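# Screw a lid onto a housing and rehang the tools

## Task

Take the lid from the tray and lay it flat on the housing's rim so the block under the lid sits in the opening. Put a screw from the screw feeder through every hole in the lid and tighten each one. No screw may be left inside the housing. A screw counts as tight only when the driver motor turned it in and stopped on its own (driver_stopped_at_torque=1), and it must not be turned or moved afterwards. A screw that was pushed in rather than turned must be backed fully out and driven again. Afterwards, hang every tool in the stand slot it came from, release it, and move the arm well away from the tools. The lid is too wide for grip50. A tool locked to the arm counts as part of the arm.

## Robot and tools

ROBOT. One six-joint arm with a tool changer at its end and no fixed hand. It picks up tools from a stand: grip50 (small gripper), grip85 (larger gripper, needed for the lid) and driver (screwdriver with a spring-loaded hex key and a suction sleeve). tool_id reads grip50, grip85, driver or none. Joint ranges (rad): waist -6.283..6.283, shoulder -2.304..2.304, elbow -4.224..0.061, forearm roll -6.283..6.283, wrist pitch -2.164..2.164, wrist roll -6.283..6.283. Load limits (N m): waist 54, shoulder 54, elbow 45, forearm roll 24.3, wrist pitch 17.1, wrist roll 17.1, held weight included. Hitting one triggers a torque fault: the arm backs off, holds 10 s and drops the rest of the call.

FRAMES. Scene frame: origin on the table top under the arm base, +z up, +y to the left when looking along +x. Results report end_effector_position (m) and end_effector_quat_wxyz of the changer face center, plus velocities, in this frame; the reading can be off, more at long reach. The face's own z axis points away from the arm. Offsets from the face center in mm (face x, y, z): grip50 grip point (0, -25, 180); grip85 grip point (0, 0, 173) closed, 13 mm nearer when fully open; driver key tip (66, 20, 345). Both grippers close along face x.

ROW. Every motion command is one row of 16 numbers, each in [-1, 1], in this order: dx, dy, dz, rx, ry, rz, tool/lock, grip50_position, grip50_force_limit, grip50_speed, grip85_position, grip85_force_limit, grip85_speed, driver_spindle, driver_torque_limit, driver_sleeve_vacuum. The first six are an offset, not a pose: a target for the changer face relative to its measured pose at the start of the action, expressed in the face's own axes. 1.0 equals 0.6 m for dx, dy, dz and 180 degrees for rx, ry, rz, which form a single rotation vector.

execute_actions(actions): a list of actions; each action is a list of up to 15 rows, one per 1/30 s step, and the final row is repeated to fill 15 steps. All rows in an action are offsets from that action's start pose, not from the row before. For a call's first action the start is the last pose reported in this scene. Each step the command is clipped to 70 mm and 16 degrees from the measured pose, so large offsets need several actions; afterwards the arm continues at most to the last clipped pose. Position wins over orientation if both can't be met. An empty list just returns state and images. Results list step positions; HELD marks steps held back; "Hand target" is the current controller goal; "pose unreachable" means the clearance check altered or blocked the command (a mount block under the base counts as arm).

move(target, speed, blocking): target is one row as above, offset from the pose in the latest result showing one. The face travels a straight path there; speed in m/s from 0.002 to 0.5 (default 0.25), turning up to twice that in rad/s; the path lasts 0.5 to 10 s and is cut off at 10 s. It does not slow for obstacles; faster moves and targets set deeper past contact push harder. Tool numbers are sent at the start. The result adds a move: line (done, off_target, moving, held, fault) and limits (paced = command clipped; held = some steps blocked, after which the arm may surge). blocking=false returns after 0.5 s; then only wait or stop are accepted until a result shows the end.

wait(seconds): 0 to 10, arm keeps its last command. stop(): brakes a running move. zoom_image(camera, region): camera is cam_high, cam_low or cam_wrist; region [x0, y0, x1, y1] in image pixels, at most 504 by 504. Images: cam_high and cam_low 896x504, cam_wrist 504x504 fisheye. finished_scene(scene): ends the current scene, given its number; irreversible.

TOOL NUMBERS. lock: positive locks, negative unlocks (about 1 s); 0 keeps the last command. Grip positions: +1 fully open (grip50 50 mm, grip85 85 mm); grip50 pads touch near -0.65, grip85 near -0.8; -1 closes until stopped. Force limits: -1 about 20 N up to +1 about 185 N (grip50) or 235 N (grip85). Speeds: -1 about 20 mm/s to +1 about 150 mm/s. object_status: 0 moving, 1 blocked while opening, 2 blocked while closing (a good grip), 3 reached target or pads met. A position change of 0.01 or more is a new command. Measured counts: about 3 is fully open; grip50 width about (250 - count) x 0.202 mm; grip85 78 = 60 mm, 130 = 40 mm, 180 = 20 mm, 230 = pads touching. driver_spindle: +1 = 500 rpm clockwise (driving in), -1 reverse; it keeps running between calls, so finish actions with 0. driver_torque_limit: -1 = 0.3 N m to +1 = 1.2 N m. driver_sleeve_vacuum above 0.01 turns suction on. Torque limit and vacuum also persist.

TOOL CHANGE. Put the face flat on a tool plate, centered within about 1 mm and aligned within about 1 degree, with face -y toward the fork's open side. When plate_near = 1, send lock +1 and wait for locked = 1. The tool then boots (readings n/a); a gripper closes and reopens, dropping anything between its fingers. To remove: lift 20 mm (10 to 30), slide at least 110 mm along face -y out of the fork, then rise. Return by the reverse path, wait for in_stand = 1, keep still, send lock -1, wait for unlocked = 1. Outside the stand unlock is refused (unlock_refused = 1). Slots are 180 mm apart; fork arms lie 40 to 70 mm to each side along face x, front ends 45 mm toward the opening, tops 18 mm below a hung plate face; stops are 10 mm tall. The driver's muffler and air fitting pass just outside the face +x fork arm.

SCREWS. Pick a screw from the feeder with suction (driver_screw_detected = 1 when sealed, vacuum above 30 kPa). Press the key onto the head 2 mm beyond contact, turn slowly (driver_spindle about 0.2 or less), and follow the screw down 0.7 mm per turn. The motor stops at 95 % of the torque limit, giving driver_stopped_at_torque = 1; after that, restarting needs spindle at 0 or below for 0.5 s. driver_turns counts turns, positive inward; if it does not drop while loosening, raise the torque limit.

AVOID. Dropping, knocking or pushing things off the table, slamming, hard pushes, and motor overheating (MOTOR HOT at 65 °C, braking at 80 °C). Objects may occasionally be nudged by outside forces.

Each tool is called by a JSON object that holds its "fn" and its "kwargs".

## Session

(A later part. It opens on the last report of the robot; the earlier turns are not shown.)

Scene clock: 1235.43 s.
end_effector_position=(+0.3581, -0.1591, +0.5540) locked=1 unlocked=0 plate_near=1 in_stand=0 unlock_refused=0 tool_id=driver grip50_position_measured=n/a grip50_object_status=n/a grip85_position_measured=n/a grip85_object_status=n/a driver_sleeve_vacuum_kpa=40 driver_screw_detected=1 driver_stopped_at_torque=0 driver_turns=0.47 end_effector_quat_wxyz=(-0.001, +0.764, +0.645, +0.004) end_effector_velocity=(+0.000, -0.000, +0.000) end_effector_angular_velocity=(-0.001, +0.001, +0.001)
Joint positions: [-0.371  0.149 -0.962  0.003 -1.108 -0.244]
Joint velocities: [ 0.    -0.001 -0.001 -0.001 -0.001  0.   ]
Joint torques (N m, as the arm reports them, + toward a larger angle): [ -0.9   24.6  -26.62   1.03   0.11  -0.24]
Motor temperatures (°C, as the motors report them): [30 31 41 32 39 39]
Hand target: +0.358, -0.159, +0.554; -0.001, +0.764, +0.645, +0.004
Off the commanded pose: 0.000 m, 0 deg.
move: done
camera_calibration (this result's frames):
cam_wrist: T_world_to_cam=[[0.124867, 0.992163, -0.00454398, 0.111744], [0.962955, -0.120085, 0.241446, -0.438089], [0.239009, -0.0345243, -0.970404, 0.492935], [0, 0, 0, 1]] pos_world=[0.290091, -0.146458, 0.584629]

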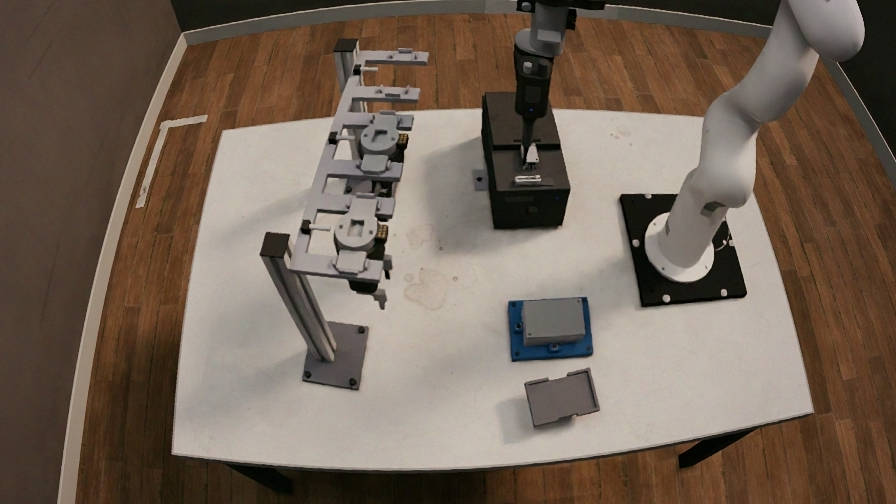

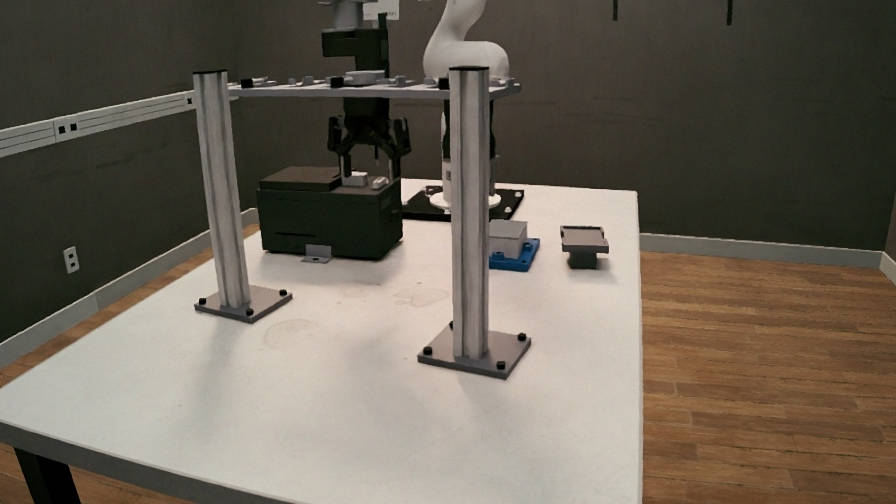

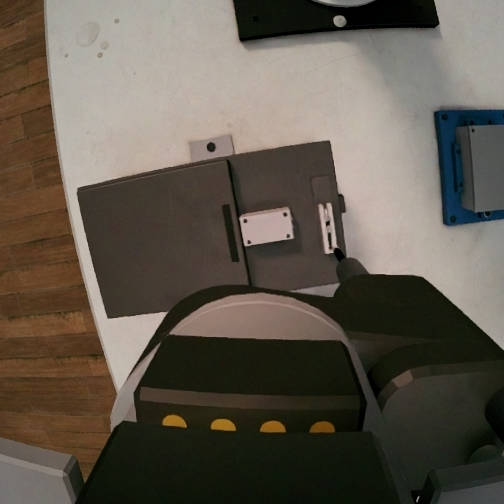

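{"fn": "move", "kwargs": {"target": [0.354,-0.2242,0.1233,0,0,0,0,1,0,0,1,0,0,0,0,1], "speed": 0.15}}

Scene clock: 1263.73 s.
end_effector_position=(+0.2616, +0.0734, +0.4812) locked=1 unlocked=0 plate_near=1 in_stand=0 unlock_refused=0 tool_id=driver grip50_position_measured=n/a grip50_object_status=n/a grip85_position_measured=n/a grip85_object_status=n/a driver_sleeve_vacuum_kpa=40 driver_screw_detected=1 driver_stopped_at_torque=0 driver_turns=0.47 end_effector_quat_wxyz=(-0.002, +0.764, +0.645, +0.004) end_effector_velocity=(-0.001, +0.001, -0.001) end_effector_angular_velocity=(-0.002, +0.003, -0.002)
Joint positions: [ 0.322  0.45  -0.572  0.001 -1.018  0.45 ]
Joint velocities: [ 0.003 -0.001  0.001 -0.001 -0.001  0.006]
Joint torques (N m, as the arm reports them, + toward a larger angle): [ -1.68   6.67 -26.56   0.44   0.73  -0.27]
Motor temperatures (°C, as the motors report them): [30 31 41 32 39 39]
Hand target: +0.262, +0.074, +0.481; -0.002, +0.764, +0.645, +0.004
Off the commanded pose: 0.000 m, 0 deg.
move: done
camera_calibration (this result's frames):
cam_wrist: T_world_to_cam=[[0.125164, 0.992129, -0.00362989, -0.107696], [0.963094, -0.12062, 0.240625, -0.299304], [0.238293, -0.0336134, -0.970611, 0.453538], [0, 0, 0, 1]] pos_world=[0.193662, 0.085991, 0.511838]

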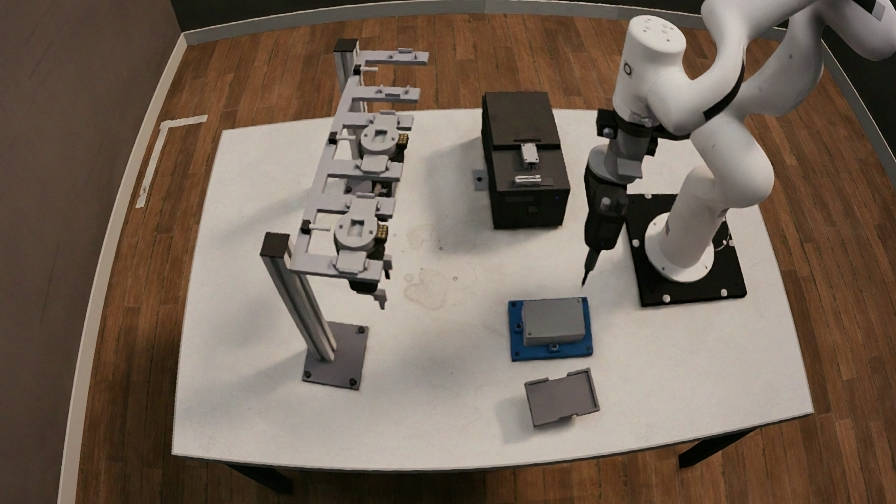

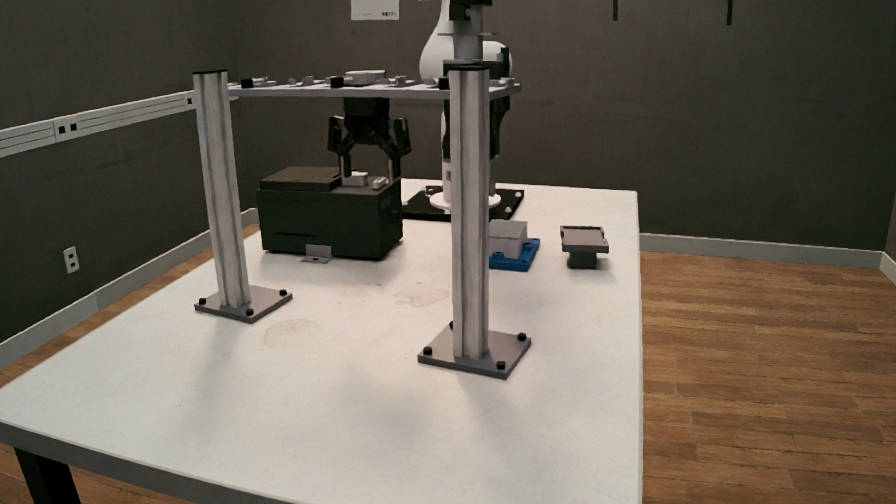

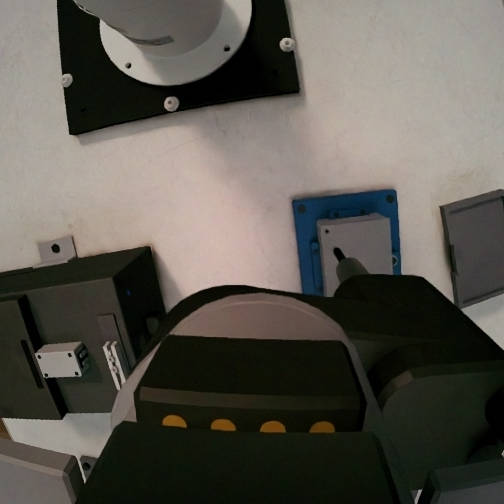

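{"fn": "move", "kwargs": {"target": [0.003,-0.0057,0.058,0,0,0,0,1,0,0,1,0,0,0,0,1], "speed": 0.05}}

{"fn": "zoom_image", "kwargs": {"camera": "cam_wrist", "region": [295, 200, 375, 280]}}

{"fn": "zoom_image", "kwargs": {"camera": "cam_high", "region": [540, 260, 620, 320]}}

Scene clock: 1280.47 s.
end_effector_position=(+0.2588, +0.0759, +0.4465) locked=1 unlocked=0 plate_near=1 in_stand=0 unlock_refused=0 tool_id=driver grip50_position_measured=n/a grip50_object_status=n/a grip85_position_measured=n/a grip85_object_status=n/a driver_sleeve_vacuum_kpa=40 driver_screw_detected=1 driver_stopped_at_torque=0 driver_turns=0.47 end_effector_quat_wxyz=(-0.002, +0.764, +0.645, +0.004) end_effector_velocity=(-0.000, +0.000, -0.001) end_effector_angular_velocity=(+0.000, -0.001, +0.000)
Joint positions: [ 0.334  0.428 -0.507  0.001 -0.93   0.462]
Joint velocities: [ 0.001 -0.001  0.002  0.     0.003  0.   ]
Joint torques (N m, as the arm reports them, + toward a larger angle): [ -2.61   6.8  -26.51   0.93   0.83  -0.33]
Motor temperatures (°C, as the motors report them): [30 30 41 32 39 39]
Hand target: +0.259, +0.076, +0.446; -0.002, +0.764, +0.645, +0.004
Off the commanded pose: 0.000 m, 0 deg.
move: done
camera_calibration (this result's frames):
cam_wrist: T_world_to_cam=[[0.125299, 0.992113, -0.00357161, -0.110069], [0.963009, -0.120756, 0.240896, -0.287982], [0.238565, -0.0336236, -0.970544, 0.420586], [0, 0, 0, 1]] pos_world=[0.190784, 0.0885668, 0.477178]

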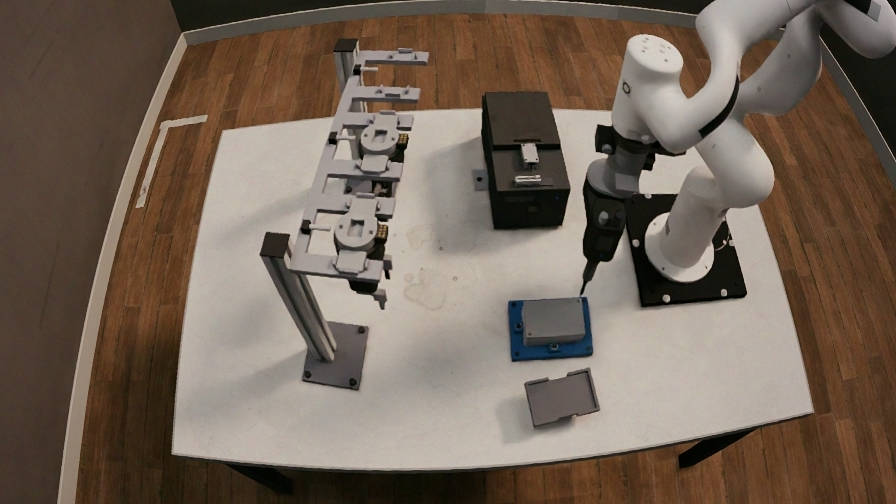

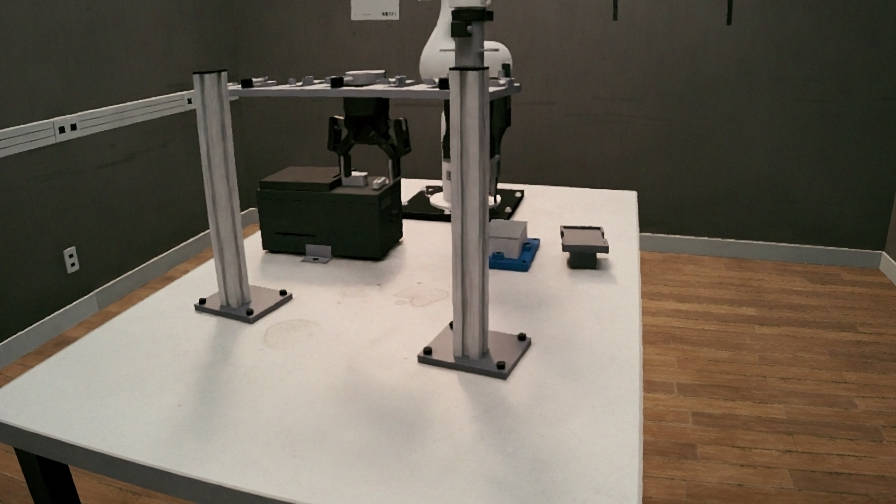

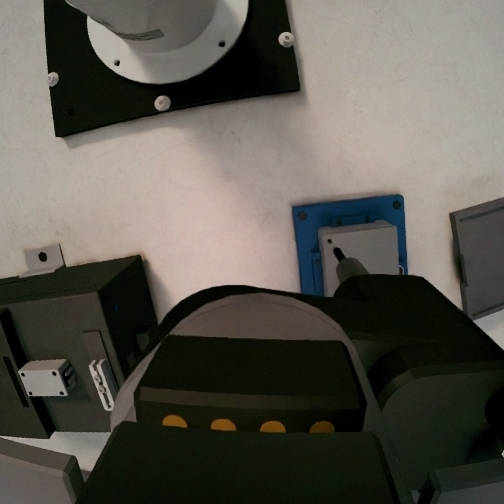

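Region (295, 200, 375, 280) of cam_wrist's 504x504 image, scaled by 6.300, with more detail than that image has.

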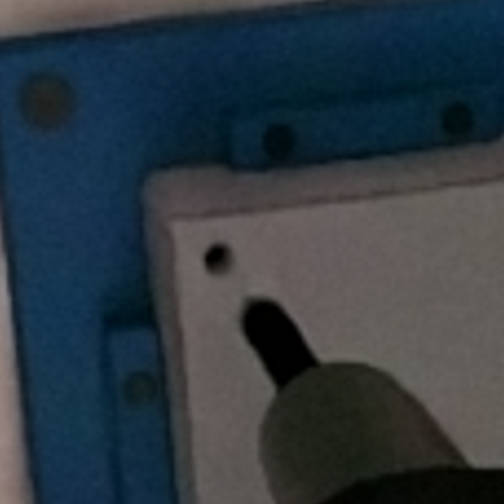

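Region (540, 260, 620, 320) of cam_high's 896x504 image, scaled by 6.300, with more detail than that image has; it fills the top 378 rows of this view, and the rest is white.

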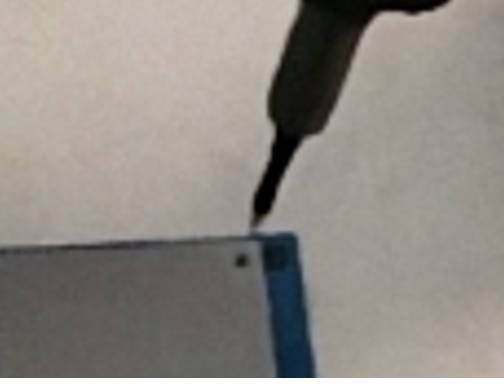

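{"fn": "move", "kwargs": {"target": [-0.002,-0.0007,0.028,0,0,0,0,1,0,0,1,0,0,0,0,1], "speed": 0.02}}

{"fn": "zoom_image", "kwargs": {"camera": "cam_wrist", "region": [310, 215, 360, 265]}}

{"fn": "zoom_image", "kwargs": {"camera": "cam_high", "region": [560, 275, 600, 315]}}

Scene clock: 1305.53 s.
end_effector_position=(+0.2582, +0.0749, +0.4298) locked=1 unlocked=0 plate_near=1 in_stand=0 unlock_refused=0 tool_id=driver grip50_position_measured=n/a grip50_object_status=n/a grip85_position_measured=n/a grip85_object_status=n/a driver_sleeve_vacuum_kpa=40 driver_screw_detected=1 driver_stopped_at_torque=0 driver_turns=0.47 end_effector_quat_wxyz=(-0.001, +0.764, +0.645, +0.004) end_effector_velocity=(+0.001, +0.001, -0.001) end_effector_angular_velocity=(+0.002, -0.003, +0.001)
Joint positions: [ 0.33   0.412 -0.477  0.001 -0.885  0.459]
Joint velocities: [ 0.001 -0.002  0.001  0.001  0.006 -0.   ]
Joint torques (N m, as the arm reports them, + toward a larger angle): [ -2.56   8.06 -25.61   0.7    0.69  -0.27]
Motor temperatures (°C, as the motors report them): [30 30 41 32 39 39]
Hand target: +0.258, +0.075, +0.430; -0.001, +0.764, +0.645, +0.004
Off the commanded pose: 0.000 m, 0 deg.
move: done
camera_calibration (this result's frames):
cam_wrist: T_world_to_cam=[[0.125361, 0.992105, -0.00360829, -0.109061], [0.962992, -0.120806, 0.240939, -0.283564], [0.238601, -0.0336791, -0.970534, 0.404429], [0, 0, 0, 1]] pos_world=[0.190245, 0.0875646, 0.460441]

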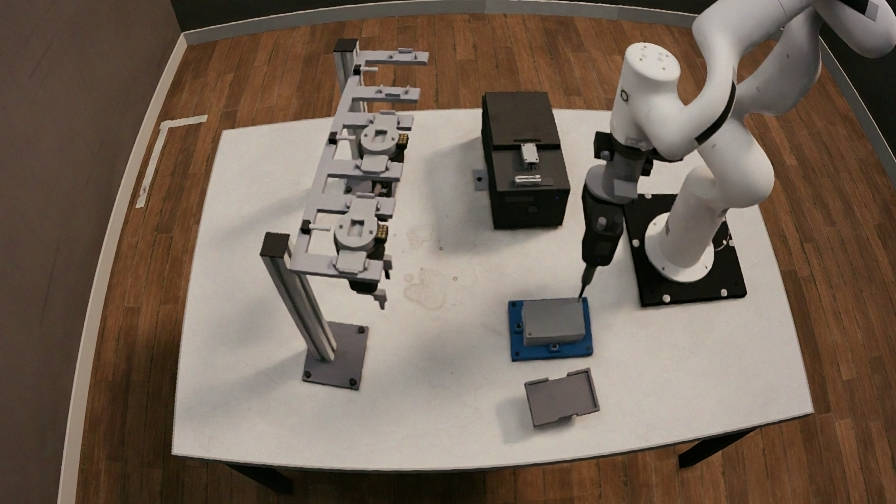

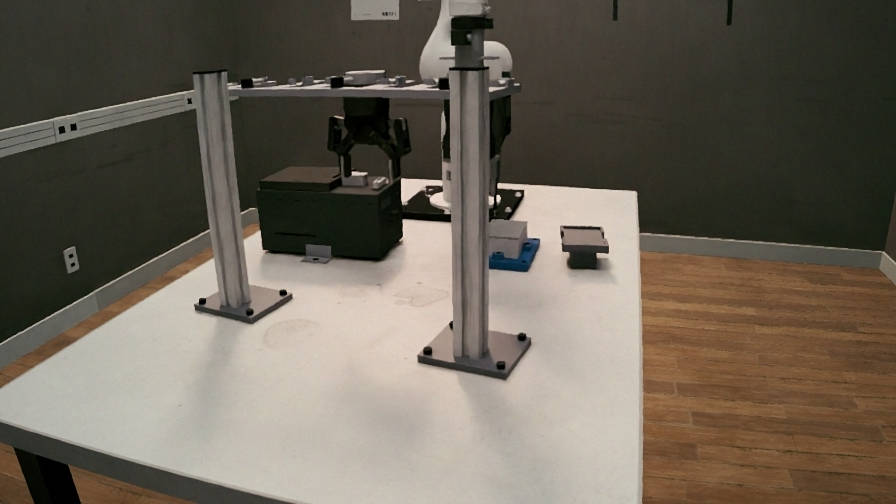

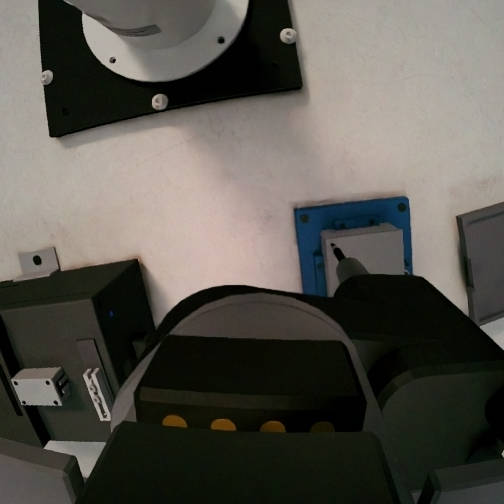

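Region (310, 215, 360, 265) of cam_wrist's 504x504 image, scaled by 10.080, with more detail than that image has.

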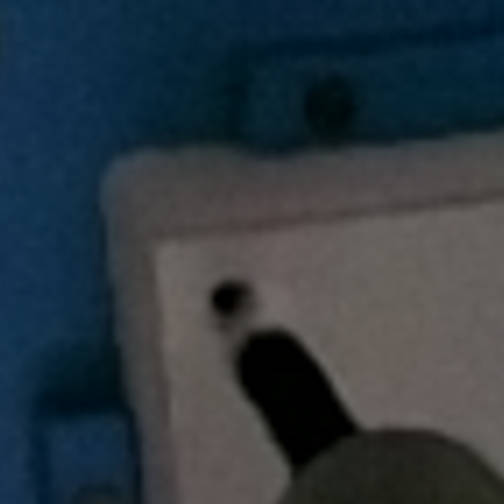

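Region (560, 275, 600, 315) of cam_high's 896x504 image, scaled by 12.600, with more detail than that image has.

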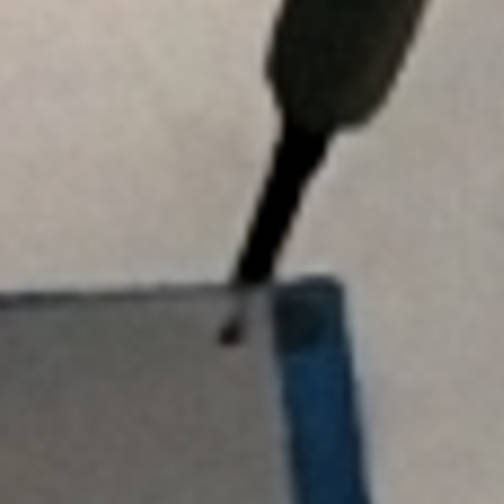

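{"fn": "move", "kwargs": {"target": [-0.0008,-0.0007,0.015,0,0,0,0,1,0,0,1,0,0,0,0,1], "speed": 0.008}}

{"fn": "zoom_image", "kwargs": {"camera": "cam_wrist", "region": [310, 215, 360, 265]}}

{"fn": "zoom_image", "kwargs": {"camera": "cam_high", "region": [560, 275, 600, 315]}}

Scene clock: 1320.23 s.
end_effector_position=(+0.2578, +0.0746, +0.4208) locked=1 unlocked=0 plate_near=1 in_stand=0 unlock_refused=0 tool_id=driver grip50_position_measured=n/a grip50_object_status=n/a grip85_position_measured=n/a grip85_object_status=n/a driver_sleeve_vacuum_kpa=40 driver_screw_detected=1 driver_stopped_at_torque=0 driver_turns=0.47 end_effector_quat_wxyz=(-0.001, +0.764, +0.645, +0.004) end_effector_velocity=(+0.000, -0.000, -0.001) end_effector_angular_velocity=(+0.001, +0.000, -0.001)
Joint positions: [ 0.329  0.403 -0.462  0.001 -0.861  0.458]
Joint velocities: [-0.001 -0.001  0.001  0.001  0.002  0.   ]
Joint torques (N m, as the arm reports them, + toward a larger angle): [ -2.65   6.62 -26.02   0.9    0.88  -0.32]
Motor temperatures (°C, as the motors report them): [30 30 41 32 39 39]
Hand target: +0.258, +0.075, +0.421; -0.001, +0.764, +0.645, +0.004
Off the commanded pose: 0.000 m, 0 deg.
move: done
camera_calibration (this result's frames):
cam_wrist: T_world_to_cam=[[0.125392, 0.992101, -0.00365019, -0.108678], [0.962996, -0.120827, 0.240916, -0.280991], [0.238572, -0.033724, -0.970539, 0.395837], [0, 0, 0, 1]] pos_world=[0.189785, 0.0872179, 0.451474]

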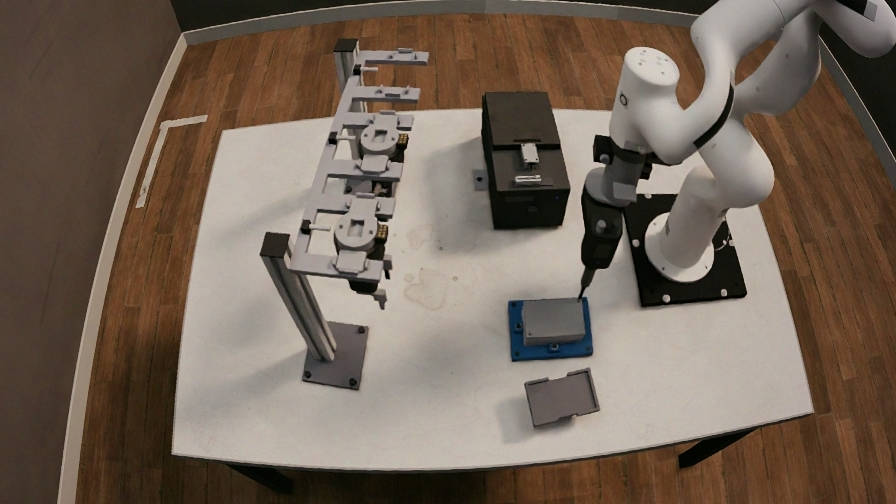

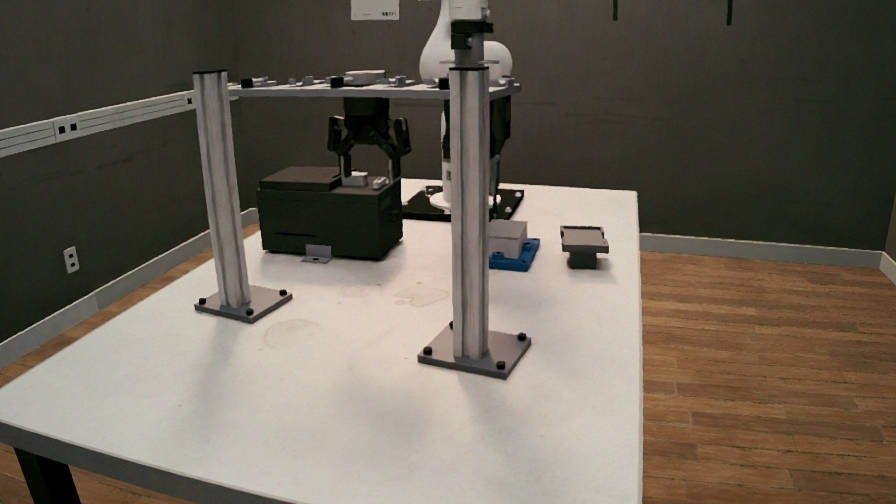

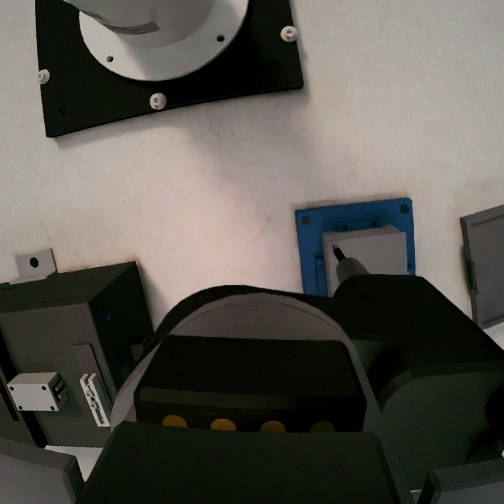

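Region (310, 215, 360, 265) of cam_wrist's 504x504 image, scaled by 10.080, with more detail than that image has.

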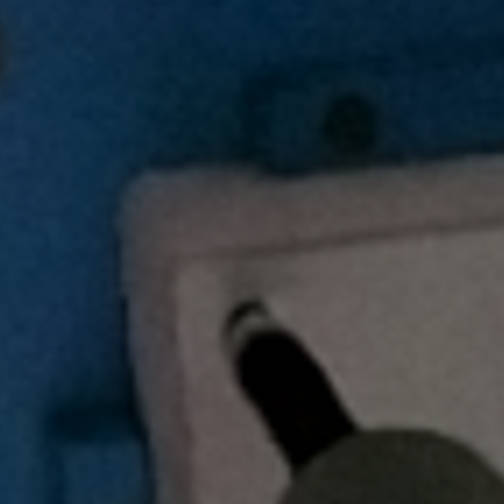

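Region (560, 275, 600, 315) of cam_high's 896x504 image, scaled by 12.600, with more detail than that image has.

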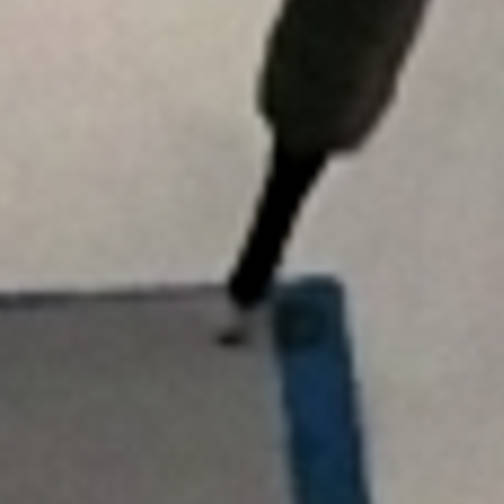

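{"fn": "execute_actions", "kwargs": {"actions": [[[0,0,0.001,0,0,0,0,1,0,0,1,0,0,0.2,0,1]],[[0,0,0.001,0,0,0,0,1,0,0,1,0,0,0.2,0,1]],[[0,0,0.001,0,0,0,0,1,0,0,1,0,0,0.2,0,1]],[[0,0,0.001,0,0,0,0,1,0,0,1,0,0,0.2,0,1]],[[0,0,0.001,0,0,0,0,1,0,0,1,0,0,0.2,0,1]],[[0,0,0.001,0,0,0,0,1,0,0,1,0,0,0.2,0,1],[0,0,0.001,0,0,0,0,1,0,0,1,0,0,0.2,0,1],[0,0,0.001,0,0,0,0,1,0,0,1,0,0,0.2,0,1],[0,0,0.001,0,0,0,0,1,0,0,1,0,0,0.2,0,1],[0,0,0.001,0,0,0,0,1,0,0,1,0,0,0.2,0,1],[0,0,0.001,0,0,0,0,1,0,0,1,0,0,0.2,0,1],[0,0,0.001,0,0,0,0,1,0,0,1,0,0,0.2,0,1],[0,0,0.001,0,0,0,0,1,0,0,1,0,0,0.2,0,1],[0,0,0.001,0,0,0,0,1,0,0,1,0,0,0.2,0,1],[0,0,0.001,0,0,0,0,1,0,0,1,0,0,0.2,0,1],[0,0,0.001,0,0,0,0,1,0,0,1,0,0,0.2,0,1],[0,0,0.001,0,0,0,0,1,0,0,1,0,0,0.2,0,1],[0,0,0.001,0,0,0,0,1,0,0,1,0,0,0,0,1]]]}}

{"fn": "zoom_image", "kwargs": {"camera": "cam_high", "region": [560, 275, 600, 315]}}

Scene clock: 1353.37 s.
end_effector_position=(+0.2578, +0.0746, +0.4173) locked=1 unlocked=0 plate_near=1 in_stand=0 unlock_refused=0 tool_id=driver grip50_position_measured=n/a grip50_object_status=n/a grip85_position_measured=n/a grip85_object_status=n/a driver_sleeve_vacuum_kpa=40 driver_screw_detected=1 driver_stopped_at_torque=0 driver_turns=5.25 end_effector_quat_wxyz=(-0.001, +0.764, +0.645, +0.004) end_effector_velocity=(+0.000, +0.000, +0.000) end_effector_angular_velocity=(+0.000, -0.001, +0.000)
Joint positions: [ 0.329  0.398 -0.457  0.001 -0.85   0.458]
Joint velocities: [-0.  0. -0.  0.  0. -0.]
Joint torques (N m, as the arm reports them, + toward a larger angle): [ -2.5    7.92 -25.9    0.95   0.81  -0.3 ]
Motor temperatures (°C, as the motors report them): [30 30 41 32 39 39]
Hand target: +0.258, +0.075, +0.417; -0.001, +0.764, +0.645, +0.004
Off the commanded pose: 0.000 m, 0 deg.
Step readings (end_effector_position; steps 1 to 15: 1st action; 16 to 30: 2nd action; 31 to 45: 3rd action; 46 to 60: 4th action; 61 to 75: 5th action; 76 to 90: 6th action):
0: (+0.2578, +0.0746, +0.4208)
1: (+0.2578, +0.0746, +0.4208)
2: (+0.2578, +0.0746, +0.4207)
4: (+0.2578, +0.0746, +0.4204)
8: (+0.2578, +0.0746, +0.4203)
15: (+0.2578, +0.0746, +0.4202)
16: (+0.2578, +0.0746, +0.4202)
17: (+0.2578, +0.0746, +0.4202)
19: (+0.2578, +0.0746, +0.4199)
23: (+0.2578, +0.0746, +0.4197)
30: (+0.2578, +0.0746, +0.4197)
31: (+0.2578, +0.0746, +0.4196)
32: (+0.2578, +0.0746, +0.4196)
34: (+0.2578, +0.0746, +0.4193)
38: (+0.2578, +0.0746, +0.4191)
45: (+0.2578, +0.0746, +0.4191)
46: (+0.2578, +0.0746, +0.4191)
47: (+0.2578, +0.0746, +0.4190)
49: (+0.2578, +0.0746, +0.4187)
53: (+0.2578, +0.0746, +0.4185)
60: (+0.2578, +0.0746, +0.4185)
61: (+0.2578, +0.0746, +0.4185)
62: (+0.2578, +0.0746, +0.4184)
64: (+0.2578, +0.0746, +0.4181)
68: (+0.2578, +0.0746, +0.4179)
75: (+0.2578, +0.0746, +0.4179)
76: (+0.2578, +0.0746, +0.4179)
77: (+0.2578, +0.0746, +0.4178)
79: (+0.2578, +0.0746, +0.4175)
83: (+0.2578, +0.0746, +0.4173)
90: end_effector_position above
camera_calibration (this result's frames):
cam_wrist: T_world_to_cam=[[0.125407, 0.992099, -0.00363456, -0.108729], [0.962979, -0.120843, 0.240975, -0.280173], [0.238632, -0.0337199, -0.970525, 0.392342], [0, 0, 0, 1]] pos_world=[0.18981, 0.0872432, 0.447897]

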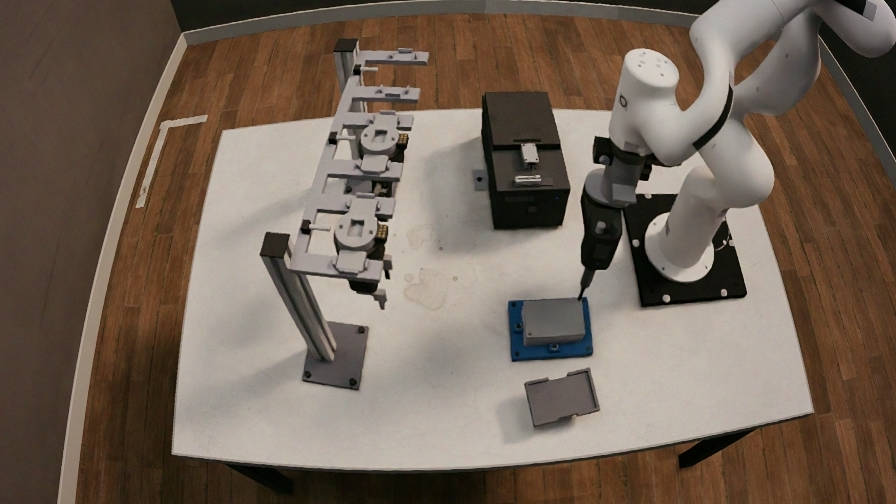

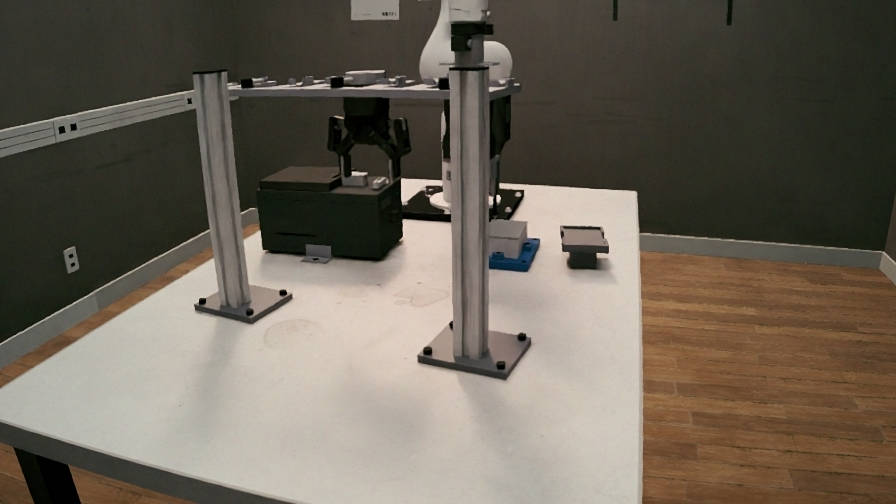

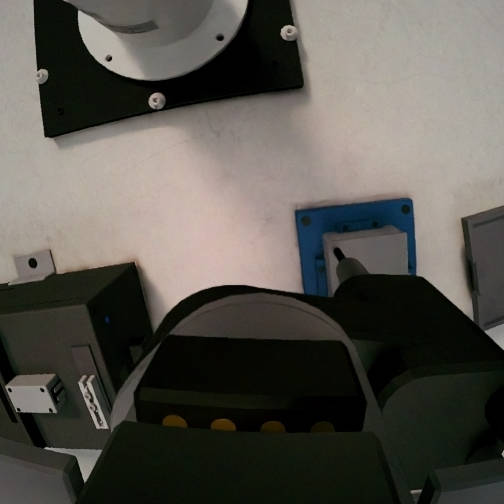

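Region (560, 275, 600, 315) of cam_high's 896x504 image, scaled by 12.600, with more detail than that image has.

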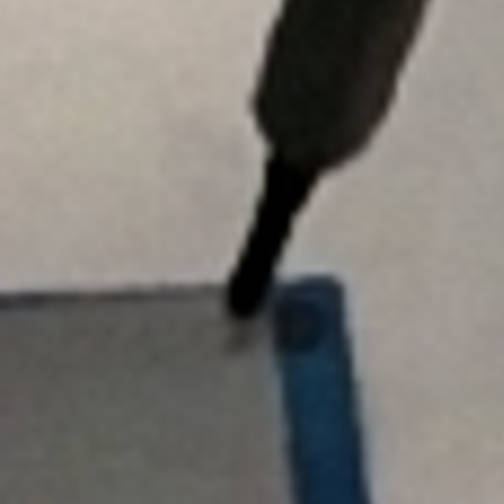

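{"fn": "execute_actions", "kwargs": {"actions": [[[0,0,0.001,0,0,0,0,1,0,0,1,0,0,0.2,0,1]],[[0,0,0.001,0,0,0,0,1,0,0,1,0,0,0.2,0,1]],[[0,0,0.001,0,0,0,0,1,0,0,1,0,0,0.2,0,1]],[[0,0,0.001,0,0,0,0,1,0,0,1,0,0,0.2,0,1]],[[0,0,0.001,0,0,0,0,1,0,0,1,0,0,0.2,0,1],[0,0,0.001,0,0,0,0,1,0,0,1,0,0,0.2,0,1],[0,0,0.001,0,0,0,0,1,0,0,1,0,0,0.2,0,1],[0,0,0.001,0,0,0,0,1,0,0,1,0,0,0.2,0,1],[0,0,0.001,0,0,0,0,1,0,0,1,0,0,0.2,0,1],[0,0,0.001,0,0,0,0,1,0,0,1,0,0,0.2,0,1],[0,0,0.001,0,0,0,0,1,0,0,1,0,0,0.2,0,1],[0,0,0.001,0,0,0,0,1,0,0,1,0,0,0.2,0,1],[0,0,0.001,0,0,0,0,1,0,0,1,0,0,0.2,0,1],[0,0,0.001,0,0,0,0,1,0,0,1,0,0,0.2,0,1],[0,0,0.001,0,0,0,0,1,0,0,1,0,0,0.2,0,1],[0,0,0.001,0,0,0,0,1,0,0,1,0,0,0.2,0,1],[0,0,0.001,0,0,0,0,1,0,0,1,0,0,0,0,1]]]}}

{"fn": "zoom_image", "kwargs": {"camera": "cam_high", "region": [560, 275, 600, 315]}}

{"fn": "zoom_image", "kwargs": {"camera": "cam_wrist", "region": [310, 215, 360, 265]}}

Scene clock: 1375.67 s.
end_effector_position=(+0.2578, +0.0746, +0.4143) locked=1 unlocked=0 plate_near=1 in_stand=0 unlock_refused=0 tool_id=driver grip50_position_measured=n/a grip50_object_status=n/a grip85_position_measured=n/a grip85_object_status=n/a driver_sleeve_vacuum_kpa=40 driver_screw_detected=1 driver_stopped_at_torque=0 driver_turns=9.19 end_effector_quat_wxyz=(-0.001, +0.764, +0.645, +0.004) end_effector_velocity=(-0.000, -0.000, -0.000) end_effector_angular_velocity=(+0.000, -0.000, -0.001)
Joint positions: [ 0.329  0.394 -0.452  0.001 -0.842  0.458]
Joint velocities: [-0.001  0.001  0.001  0.    -0.    -0.   ]
Joint torques (N m, as the arm reports them, + toward a larger angle): [ -1.     9.2  -25.12   0.69   1.06  -0.23]
Motor temperatures (°C, as the motors report them): [30 30 41 32 39 39]
Hand target: +0.258, +0.075, +0.414; -0.001, +0.764, +0.645, +0.004
Off the commanded pose: 0.000 m, 0 deg.
Step readings (end_effector_position; steps 1 to 15: 1st action; 16 to 30: 2nd action; 31 to 45: 3rd action; 46 to 60: 4th action; 61 to 75: 5th action):
0: (+0.2578, +0.0746, +0.4173)
1: (+0.2578, +0.0746, +0.4173)
2: (+0.2578, +0.0746, +0.4172)
4: (+0.2578, +0.0746, +0.4169)
8: (+0.2578, +0.0746, +0.4167)
15: (+0.2578, +0.0746, +0.4167)
16: (+0.2578, +0.0746, +0.4167)
17: (+0.2578, +0.0746, +0.4166)
19: (+0.2578, +0.0746, +0.4163)
23: (+0.2578, +0.0746, +0.4161)
30: (+0.2578, +0.0746, +0.4161)
31: (+0.2578, +0.0746, +0.4161)
32: (+0.2578, +0.0746, +0.4160)
34: (+0.2578, +0.0746, +0.4157)
38: (+0.2578, +0.0746, +0.4155)
45: (+0.2578, +0.0746, +0.4155)
46: (+0.2578, +0.0746, +0.4155)
47: (+0.2578, +0.0746, +0.4154)
49: (+0.2578, +0.0746, +0.4151)
53: (+0.2578, +0.0746, +0.4149)
60: (+0.2578, +0.0746, +0.4149)
61: (+0.2578, +0.0746, +0.4149)
62: (+0.2578, +0.0746, +0.4148)
64: (+0.2578, +0.0746, +0.4145)
68: (+0.2578, +0.0746, +0.4144)
75: end_effector_position above
camera_calibration (this result's frames):
cam_wrist: T_world_to_cam=[[0.125405, 0.992099, -0.00368567, -0.108731], [0.962995, -0.120831, 0.240917, -0.279451], [0.238569, -0.0337615, -0.970539, 0.389506], [0, 0, 0, 1]] pos_world=[0.189821, 0.0872558, 0.444954]

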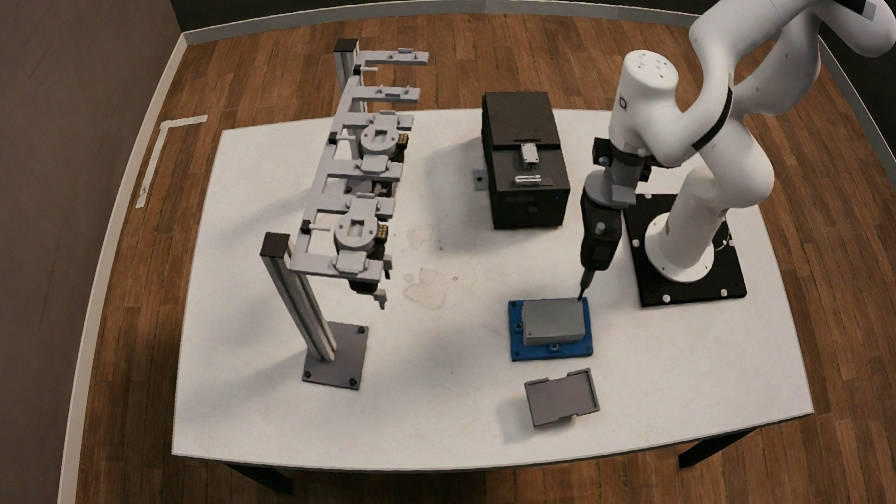

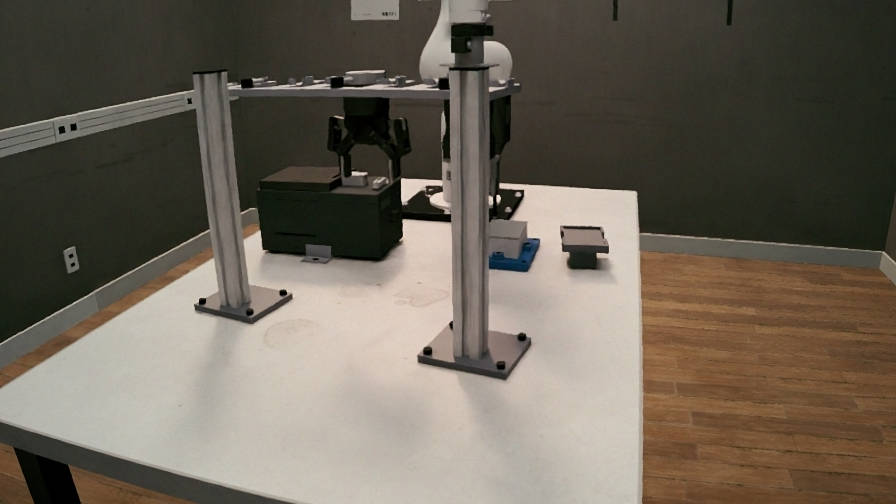

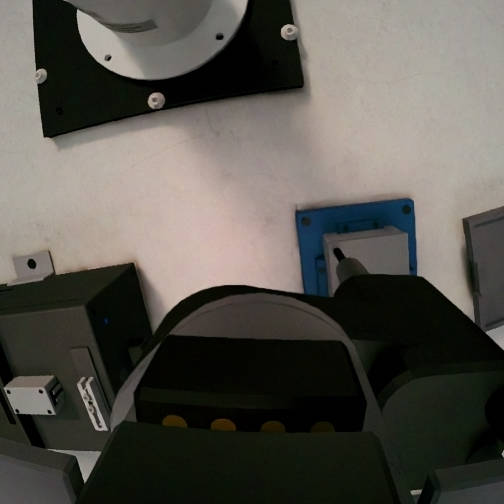

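Region (560, 275, 600, 315) of cam_high's 896x504 image, scaled by 12.600, with more detail than that image has.

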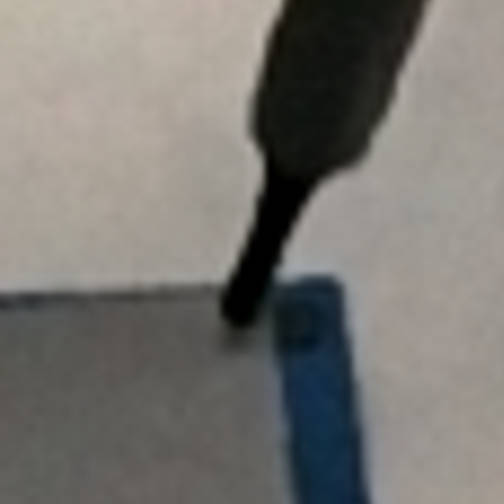

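Region (310, 215, 360, 265) of cam_wrist's 504x504 image, scaled by 10.080, with more detail than that image has.

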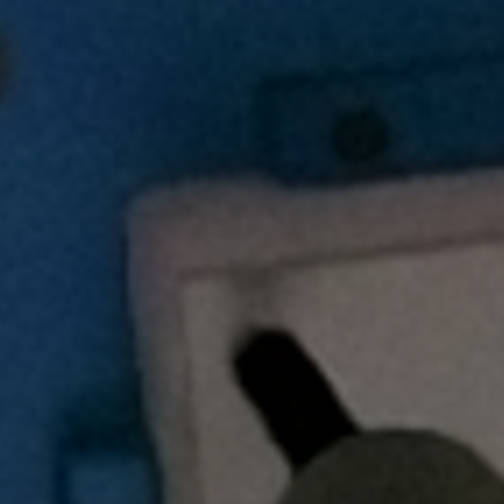

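{"fn": "execute_actions", "kwargs": {"actions": [[[0,0,0.001,0,0,0,0,1,0,0,1,0,0,0.2,0,1]],[[0,0,0.001,0,0,0,0,1,0,0,1,0,0,0.2,0,1]],[[0,0,0.001,0,0,0,0,1,0,0,1,0,0,0.2,0,1],[0,0,0.001,0,0,0,0,1,0,0,1,0,0,0.2,0,1],[0,0,0.001,0,0,0,0,1,0,0,1,0,0,0.2,0,1],[0,0,0.001,0,0,0,0,1,0,0,1,0,0,0.2,0,1],[0,0,0.001,0,0,0,0,1,0,0,1,0,0,0.2,0,1],[0,0,0.001,0,0,0,0,1,0,0,1,0,0,0.2,0,1],[0,0,0.001,0,0,0,0,1,0,0,1,0,0,0.2,0,1],[0,0,0.001,0,0,0,0,1,0,0,1,0,0,0.2,0,1],[0,0,0.001,0,0,0,0,1,0,0,1,0,0,0.2,0,1],[0,0,0.001,0,0,0,0,1,0,0,1,0,0,0.2,0,1],[0,0,0.001,0,0,0,0,1,0,0,1,0,0,0.2,0,1],[0,0,0.001,0,0,0,0,1,0,0,1,0,0,0.2,0,1],[0,0,0.001,0,0,0,0,1,0,0,1,0,0,0,0,1]]]}}

{"fn": "zoom_image", "kwargs": {"camera": "cam_high", "region": [560, 275, 600, 315]}}

Scene clock: 1392.67 s.
end_effector_position=(+0.2578, +0.0746, +0.4125) locked=1 unlocked=0 plate_near=1 in_stand=0 unlock_refused=0 tool_id=driver grip50_position_measured=n/a grip50_object_status=n/a grip85_position_measured=n/a grip85_object_status=n/a driver_sleeve_vacuum_kpa=40 driver_screw_detected=1 driver_stopped_at_torque=0 driver_turns=11.47 end_effector_quat_wxyz=(-0.001, +0.764, +0.645, +0.004) end_effector_velocity=(+0.000, +0.000, +0.001) end_effector_angular_velocity=(+0.002, -0.002, -0.001)
Joint positions: [ 0.329  0.392 -0.449  0.001 -0.837  0.458]
Joint velocities: [-0.     0.001 -0.001  0.001  0.001  0.   ]
Joint torques (N m, as the arm reports them, + toward a larger angle): [ -2.2    8.04 -24.51   0.48   1.29  -0.17]
Motor temperatures (°C, as the motors report them): [30 30 41 32 39 39]
Hand target: +0.258, +0.075, +0.413; -0.001, +0.764, +0.645, +0.004
Off the commanded pose: 0.000 m, 0 deg.
Step readings (end_effector_position; steps 1 to 15: 1st action; 16 to 30: 2nd action; 31 to 45: 3rd action):
0: (+0.2578, +0.0746, +0.4143)
1: (+0.2578, +0.0746, +0.4143)
2: (+0.2578, +0.0746, +0.4142)
4: (+0.2578, +0.0746, +0.4139)
8: (+0.2578, +0.0746, +0.4138)
15: (+0.2578, +0.0746, +0.4137)
16: (+0.2578, +0.0746, +0.4137)
17: (+0.2578, +0.0746, +0.4136)
19: (+0.2578, +0.0746, +0.4133)
23: (+0.2578, +0.0746, +0.4132)
30: (+0.2578, +0.0746, +0.4131)
31: (+0.2578, +0.0746, +0.4131)
32: (+0.2578, +0.0746, +0.4130)
34: (+0.2578, +0.0746, +0.4127)
38: (+0.2578, +0.0746, +0.4126)
45: end_effector_position above
camera_calibration (this result's frames):
cam_wrist: T_world_to_cam=[[0.125415, 0.992098, -0.00363432, -0.108784], [0.962973, -0.120851, 0.240995, -0.279061], [0.238651, -0.0337242, -0.97052, 0.387731], [0, 0, 0, 1]] pos_world=[0.189839, 0.0872758, 0.443157]

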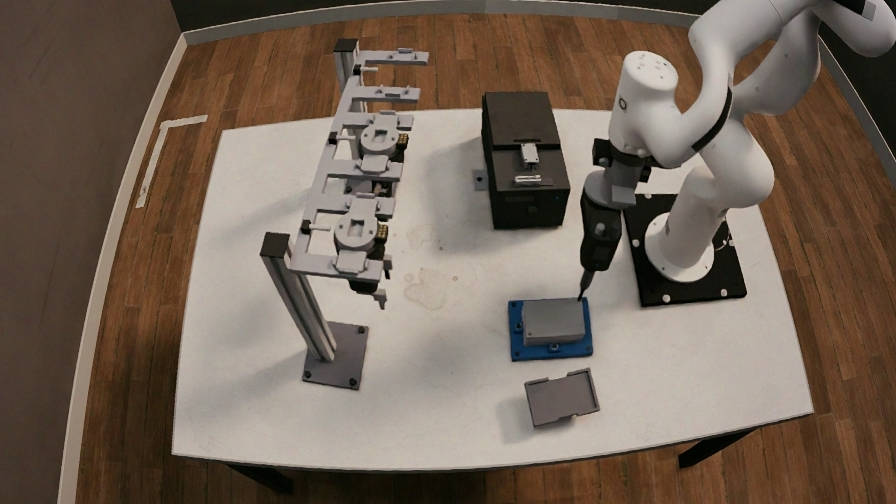

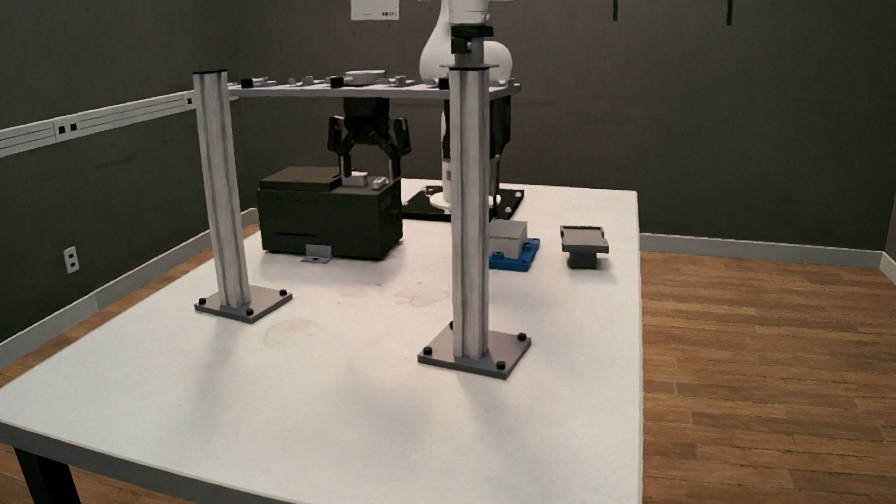

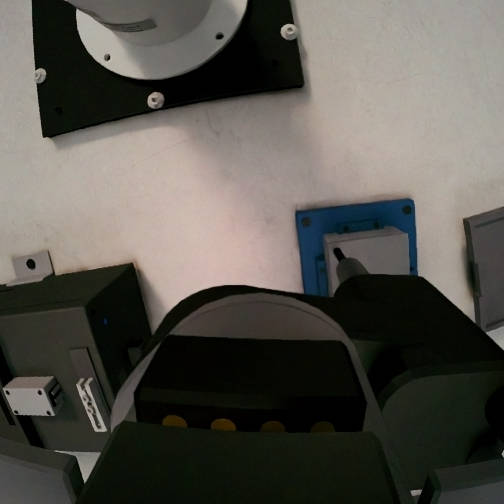

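Region (560, 275, 600, 315) of cam_high's 896x504 image, scaled by 12.600, with more detail than that image has.

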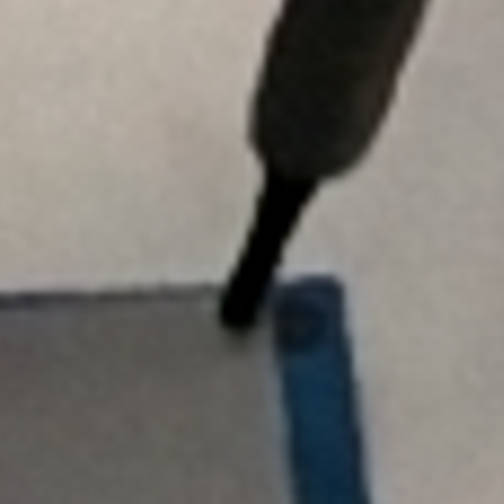

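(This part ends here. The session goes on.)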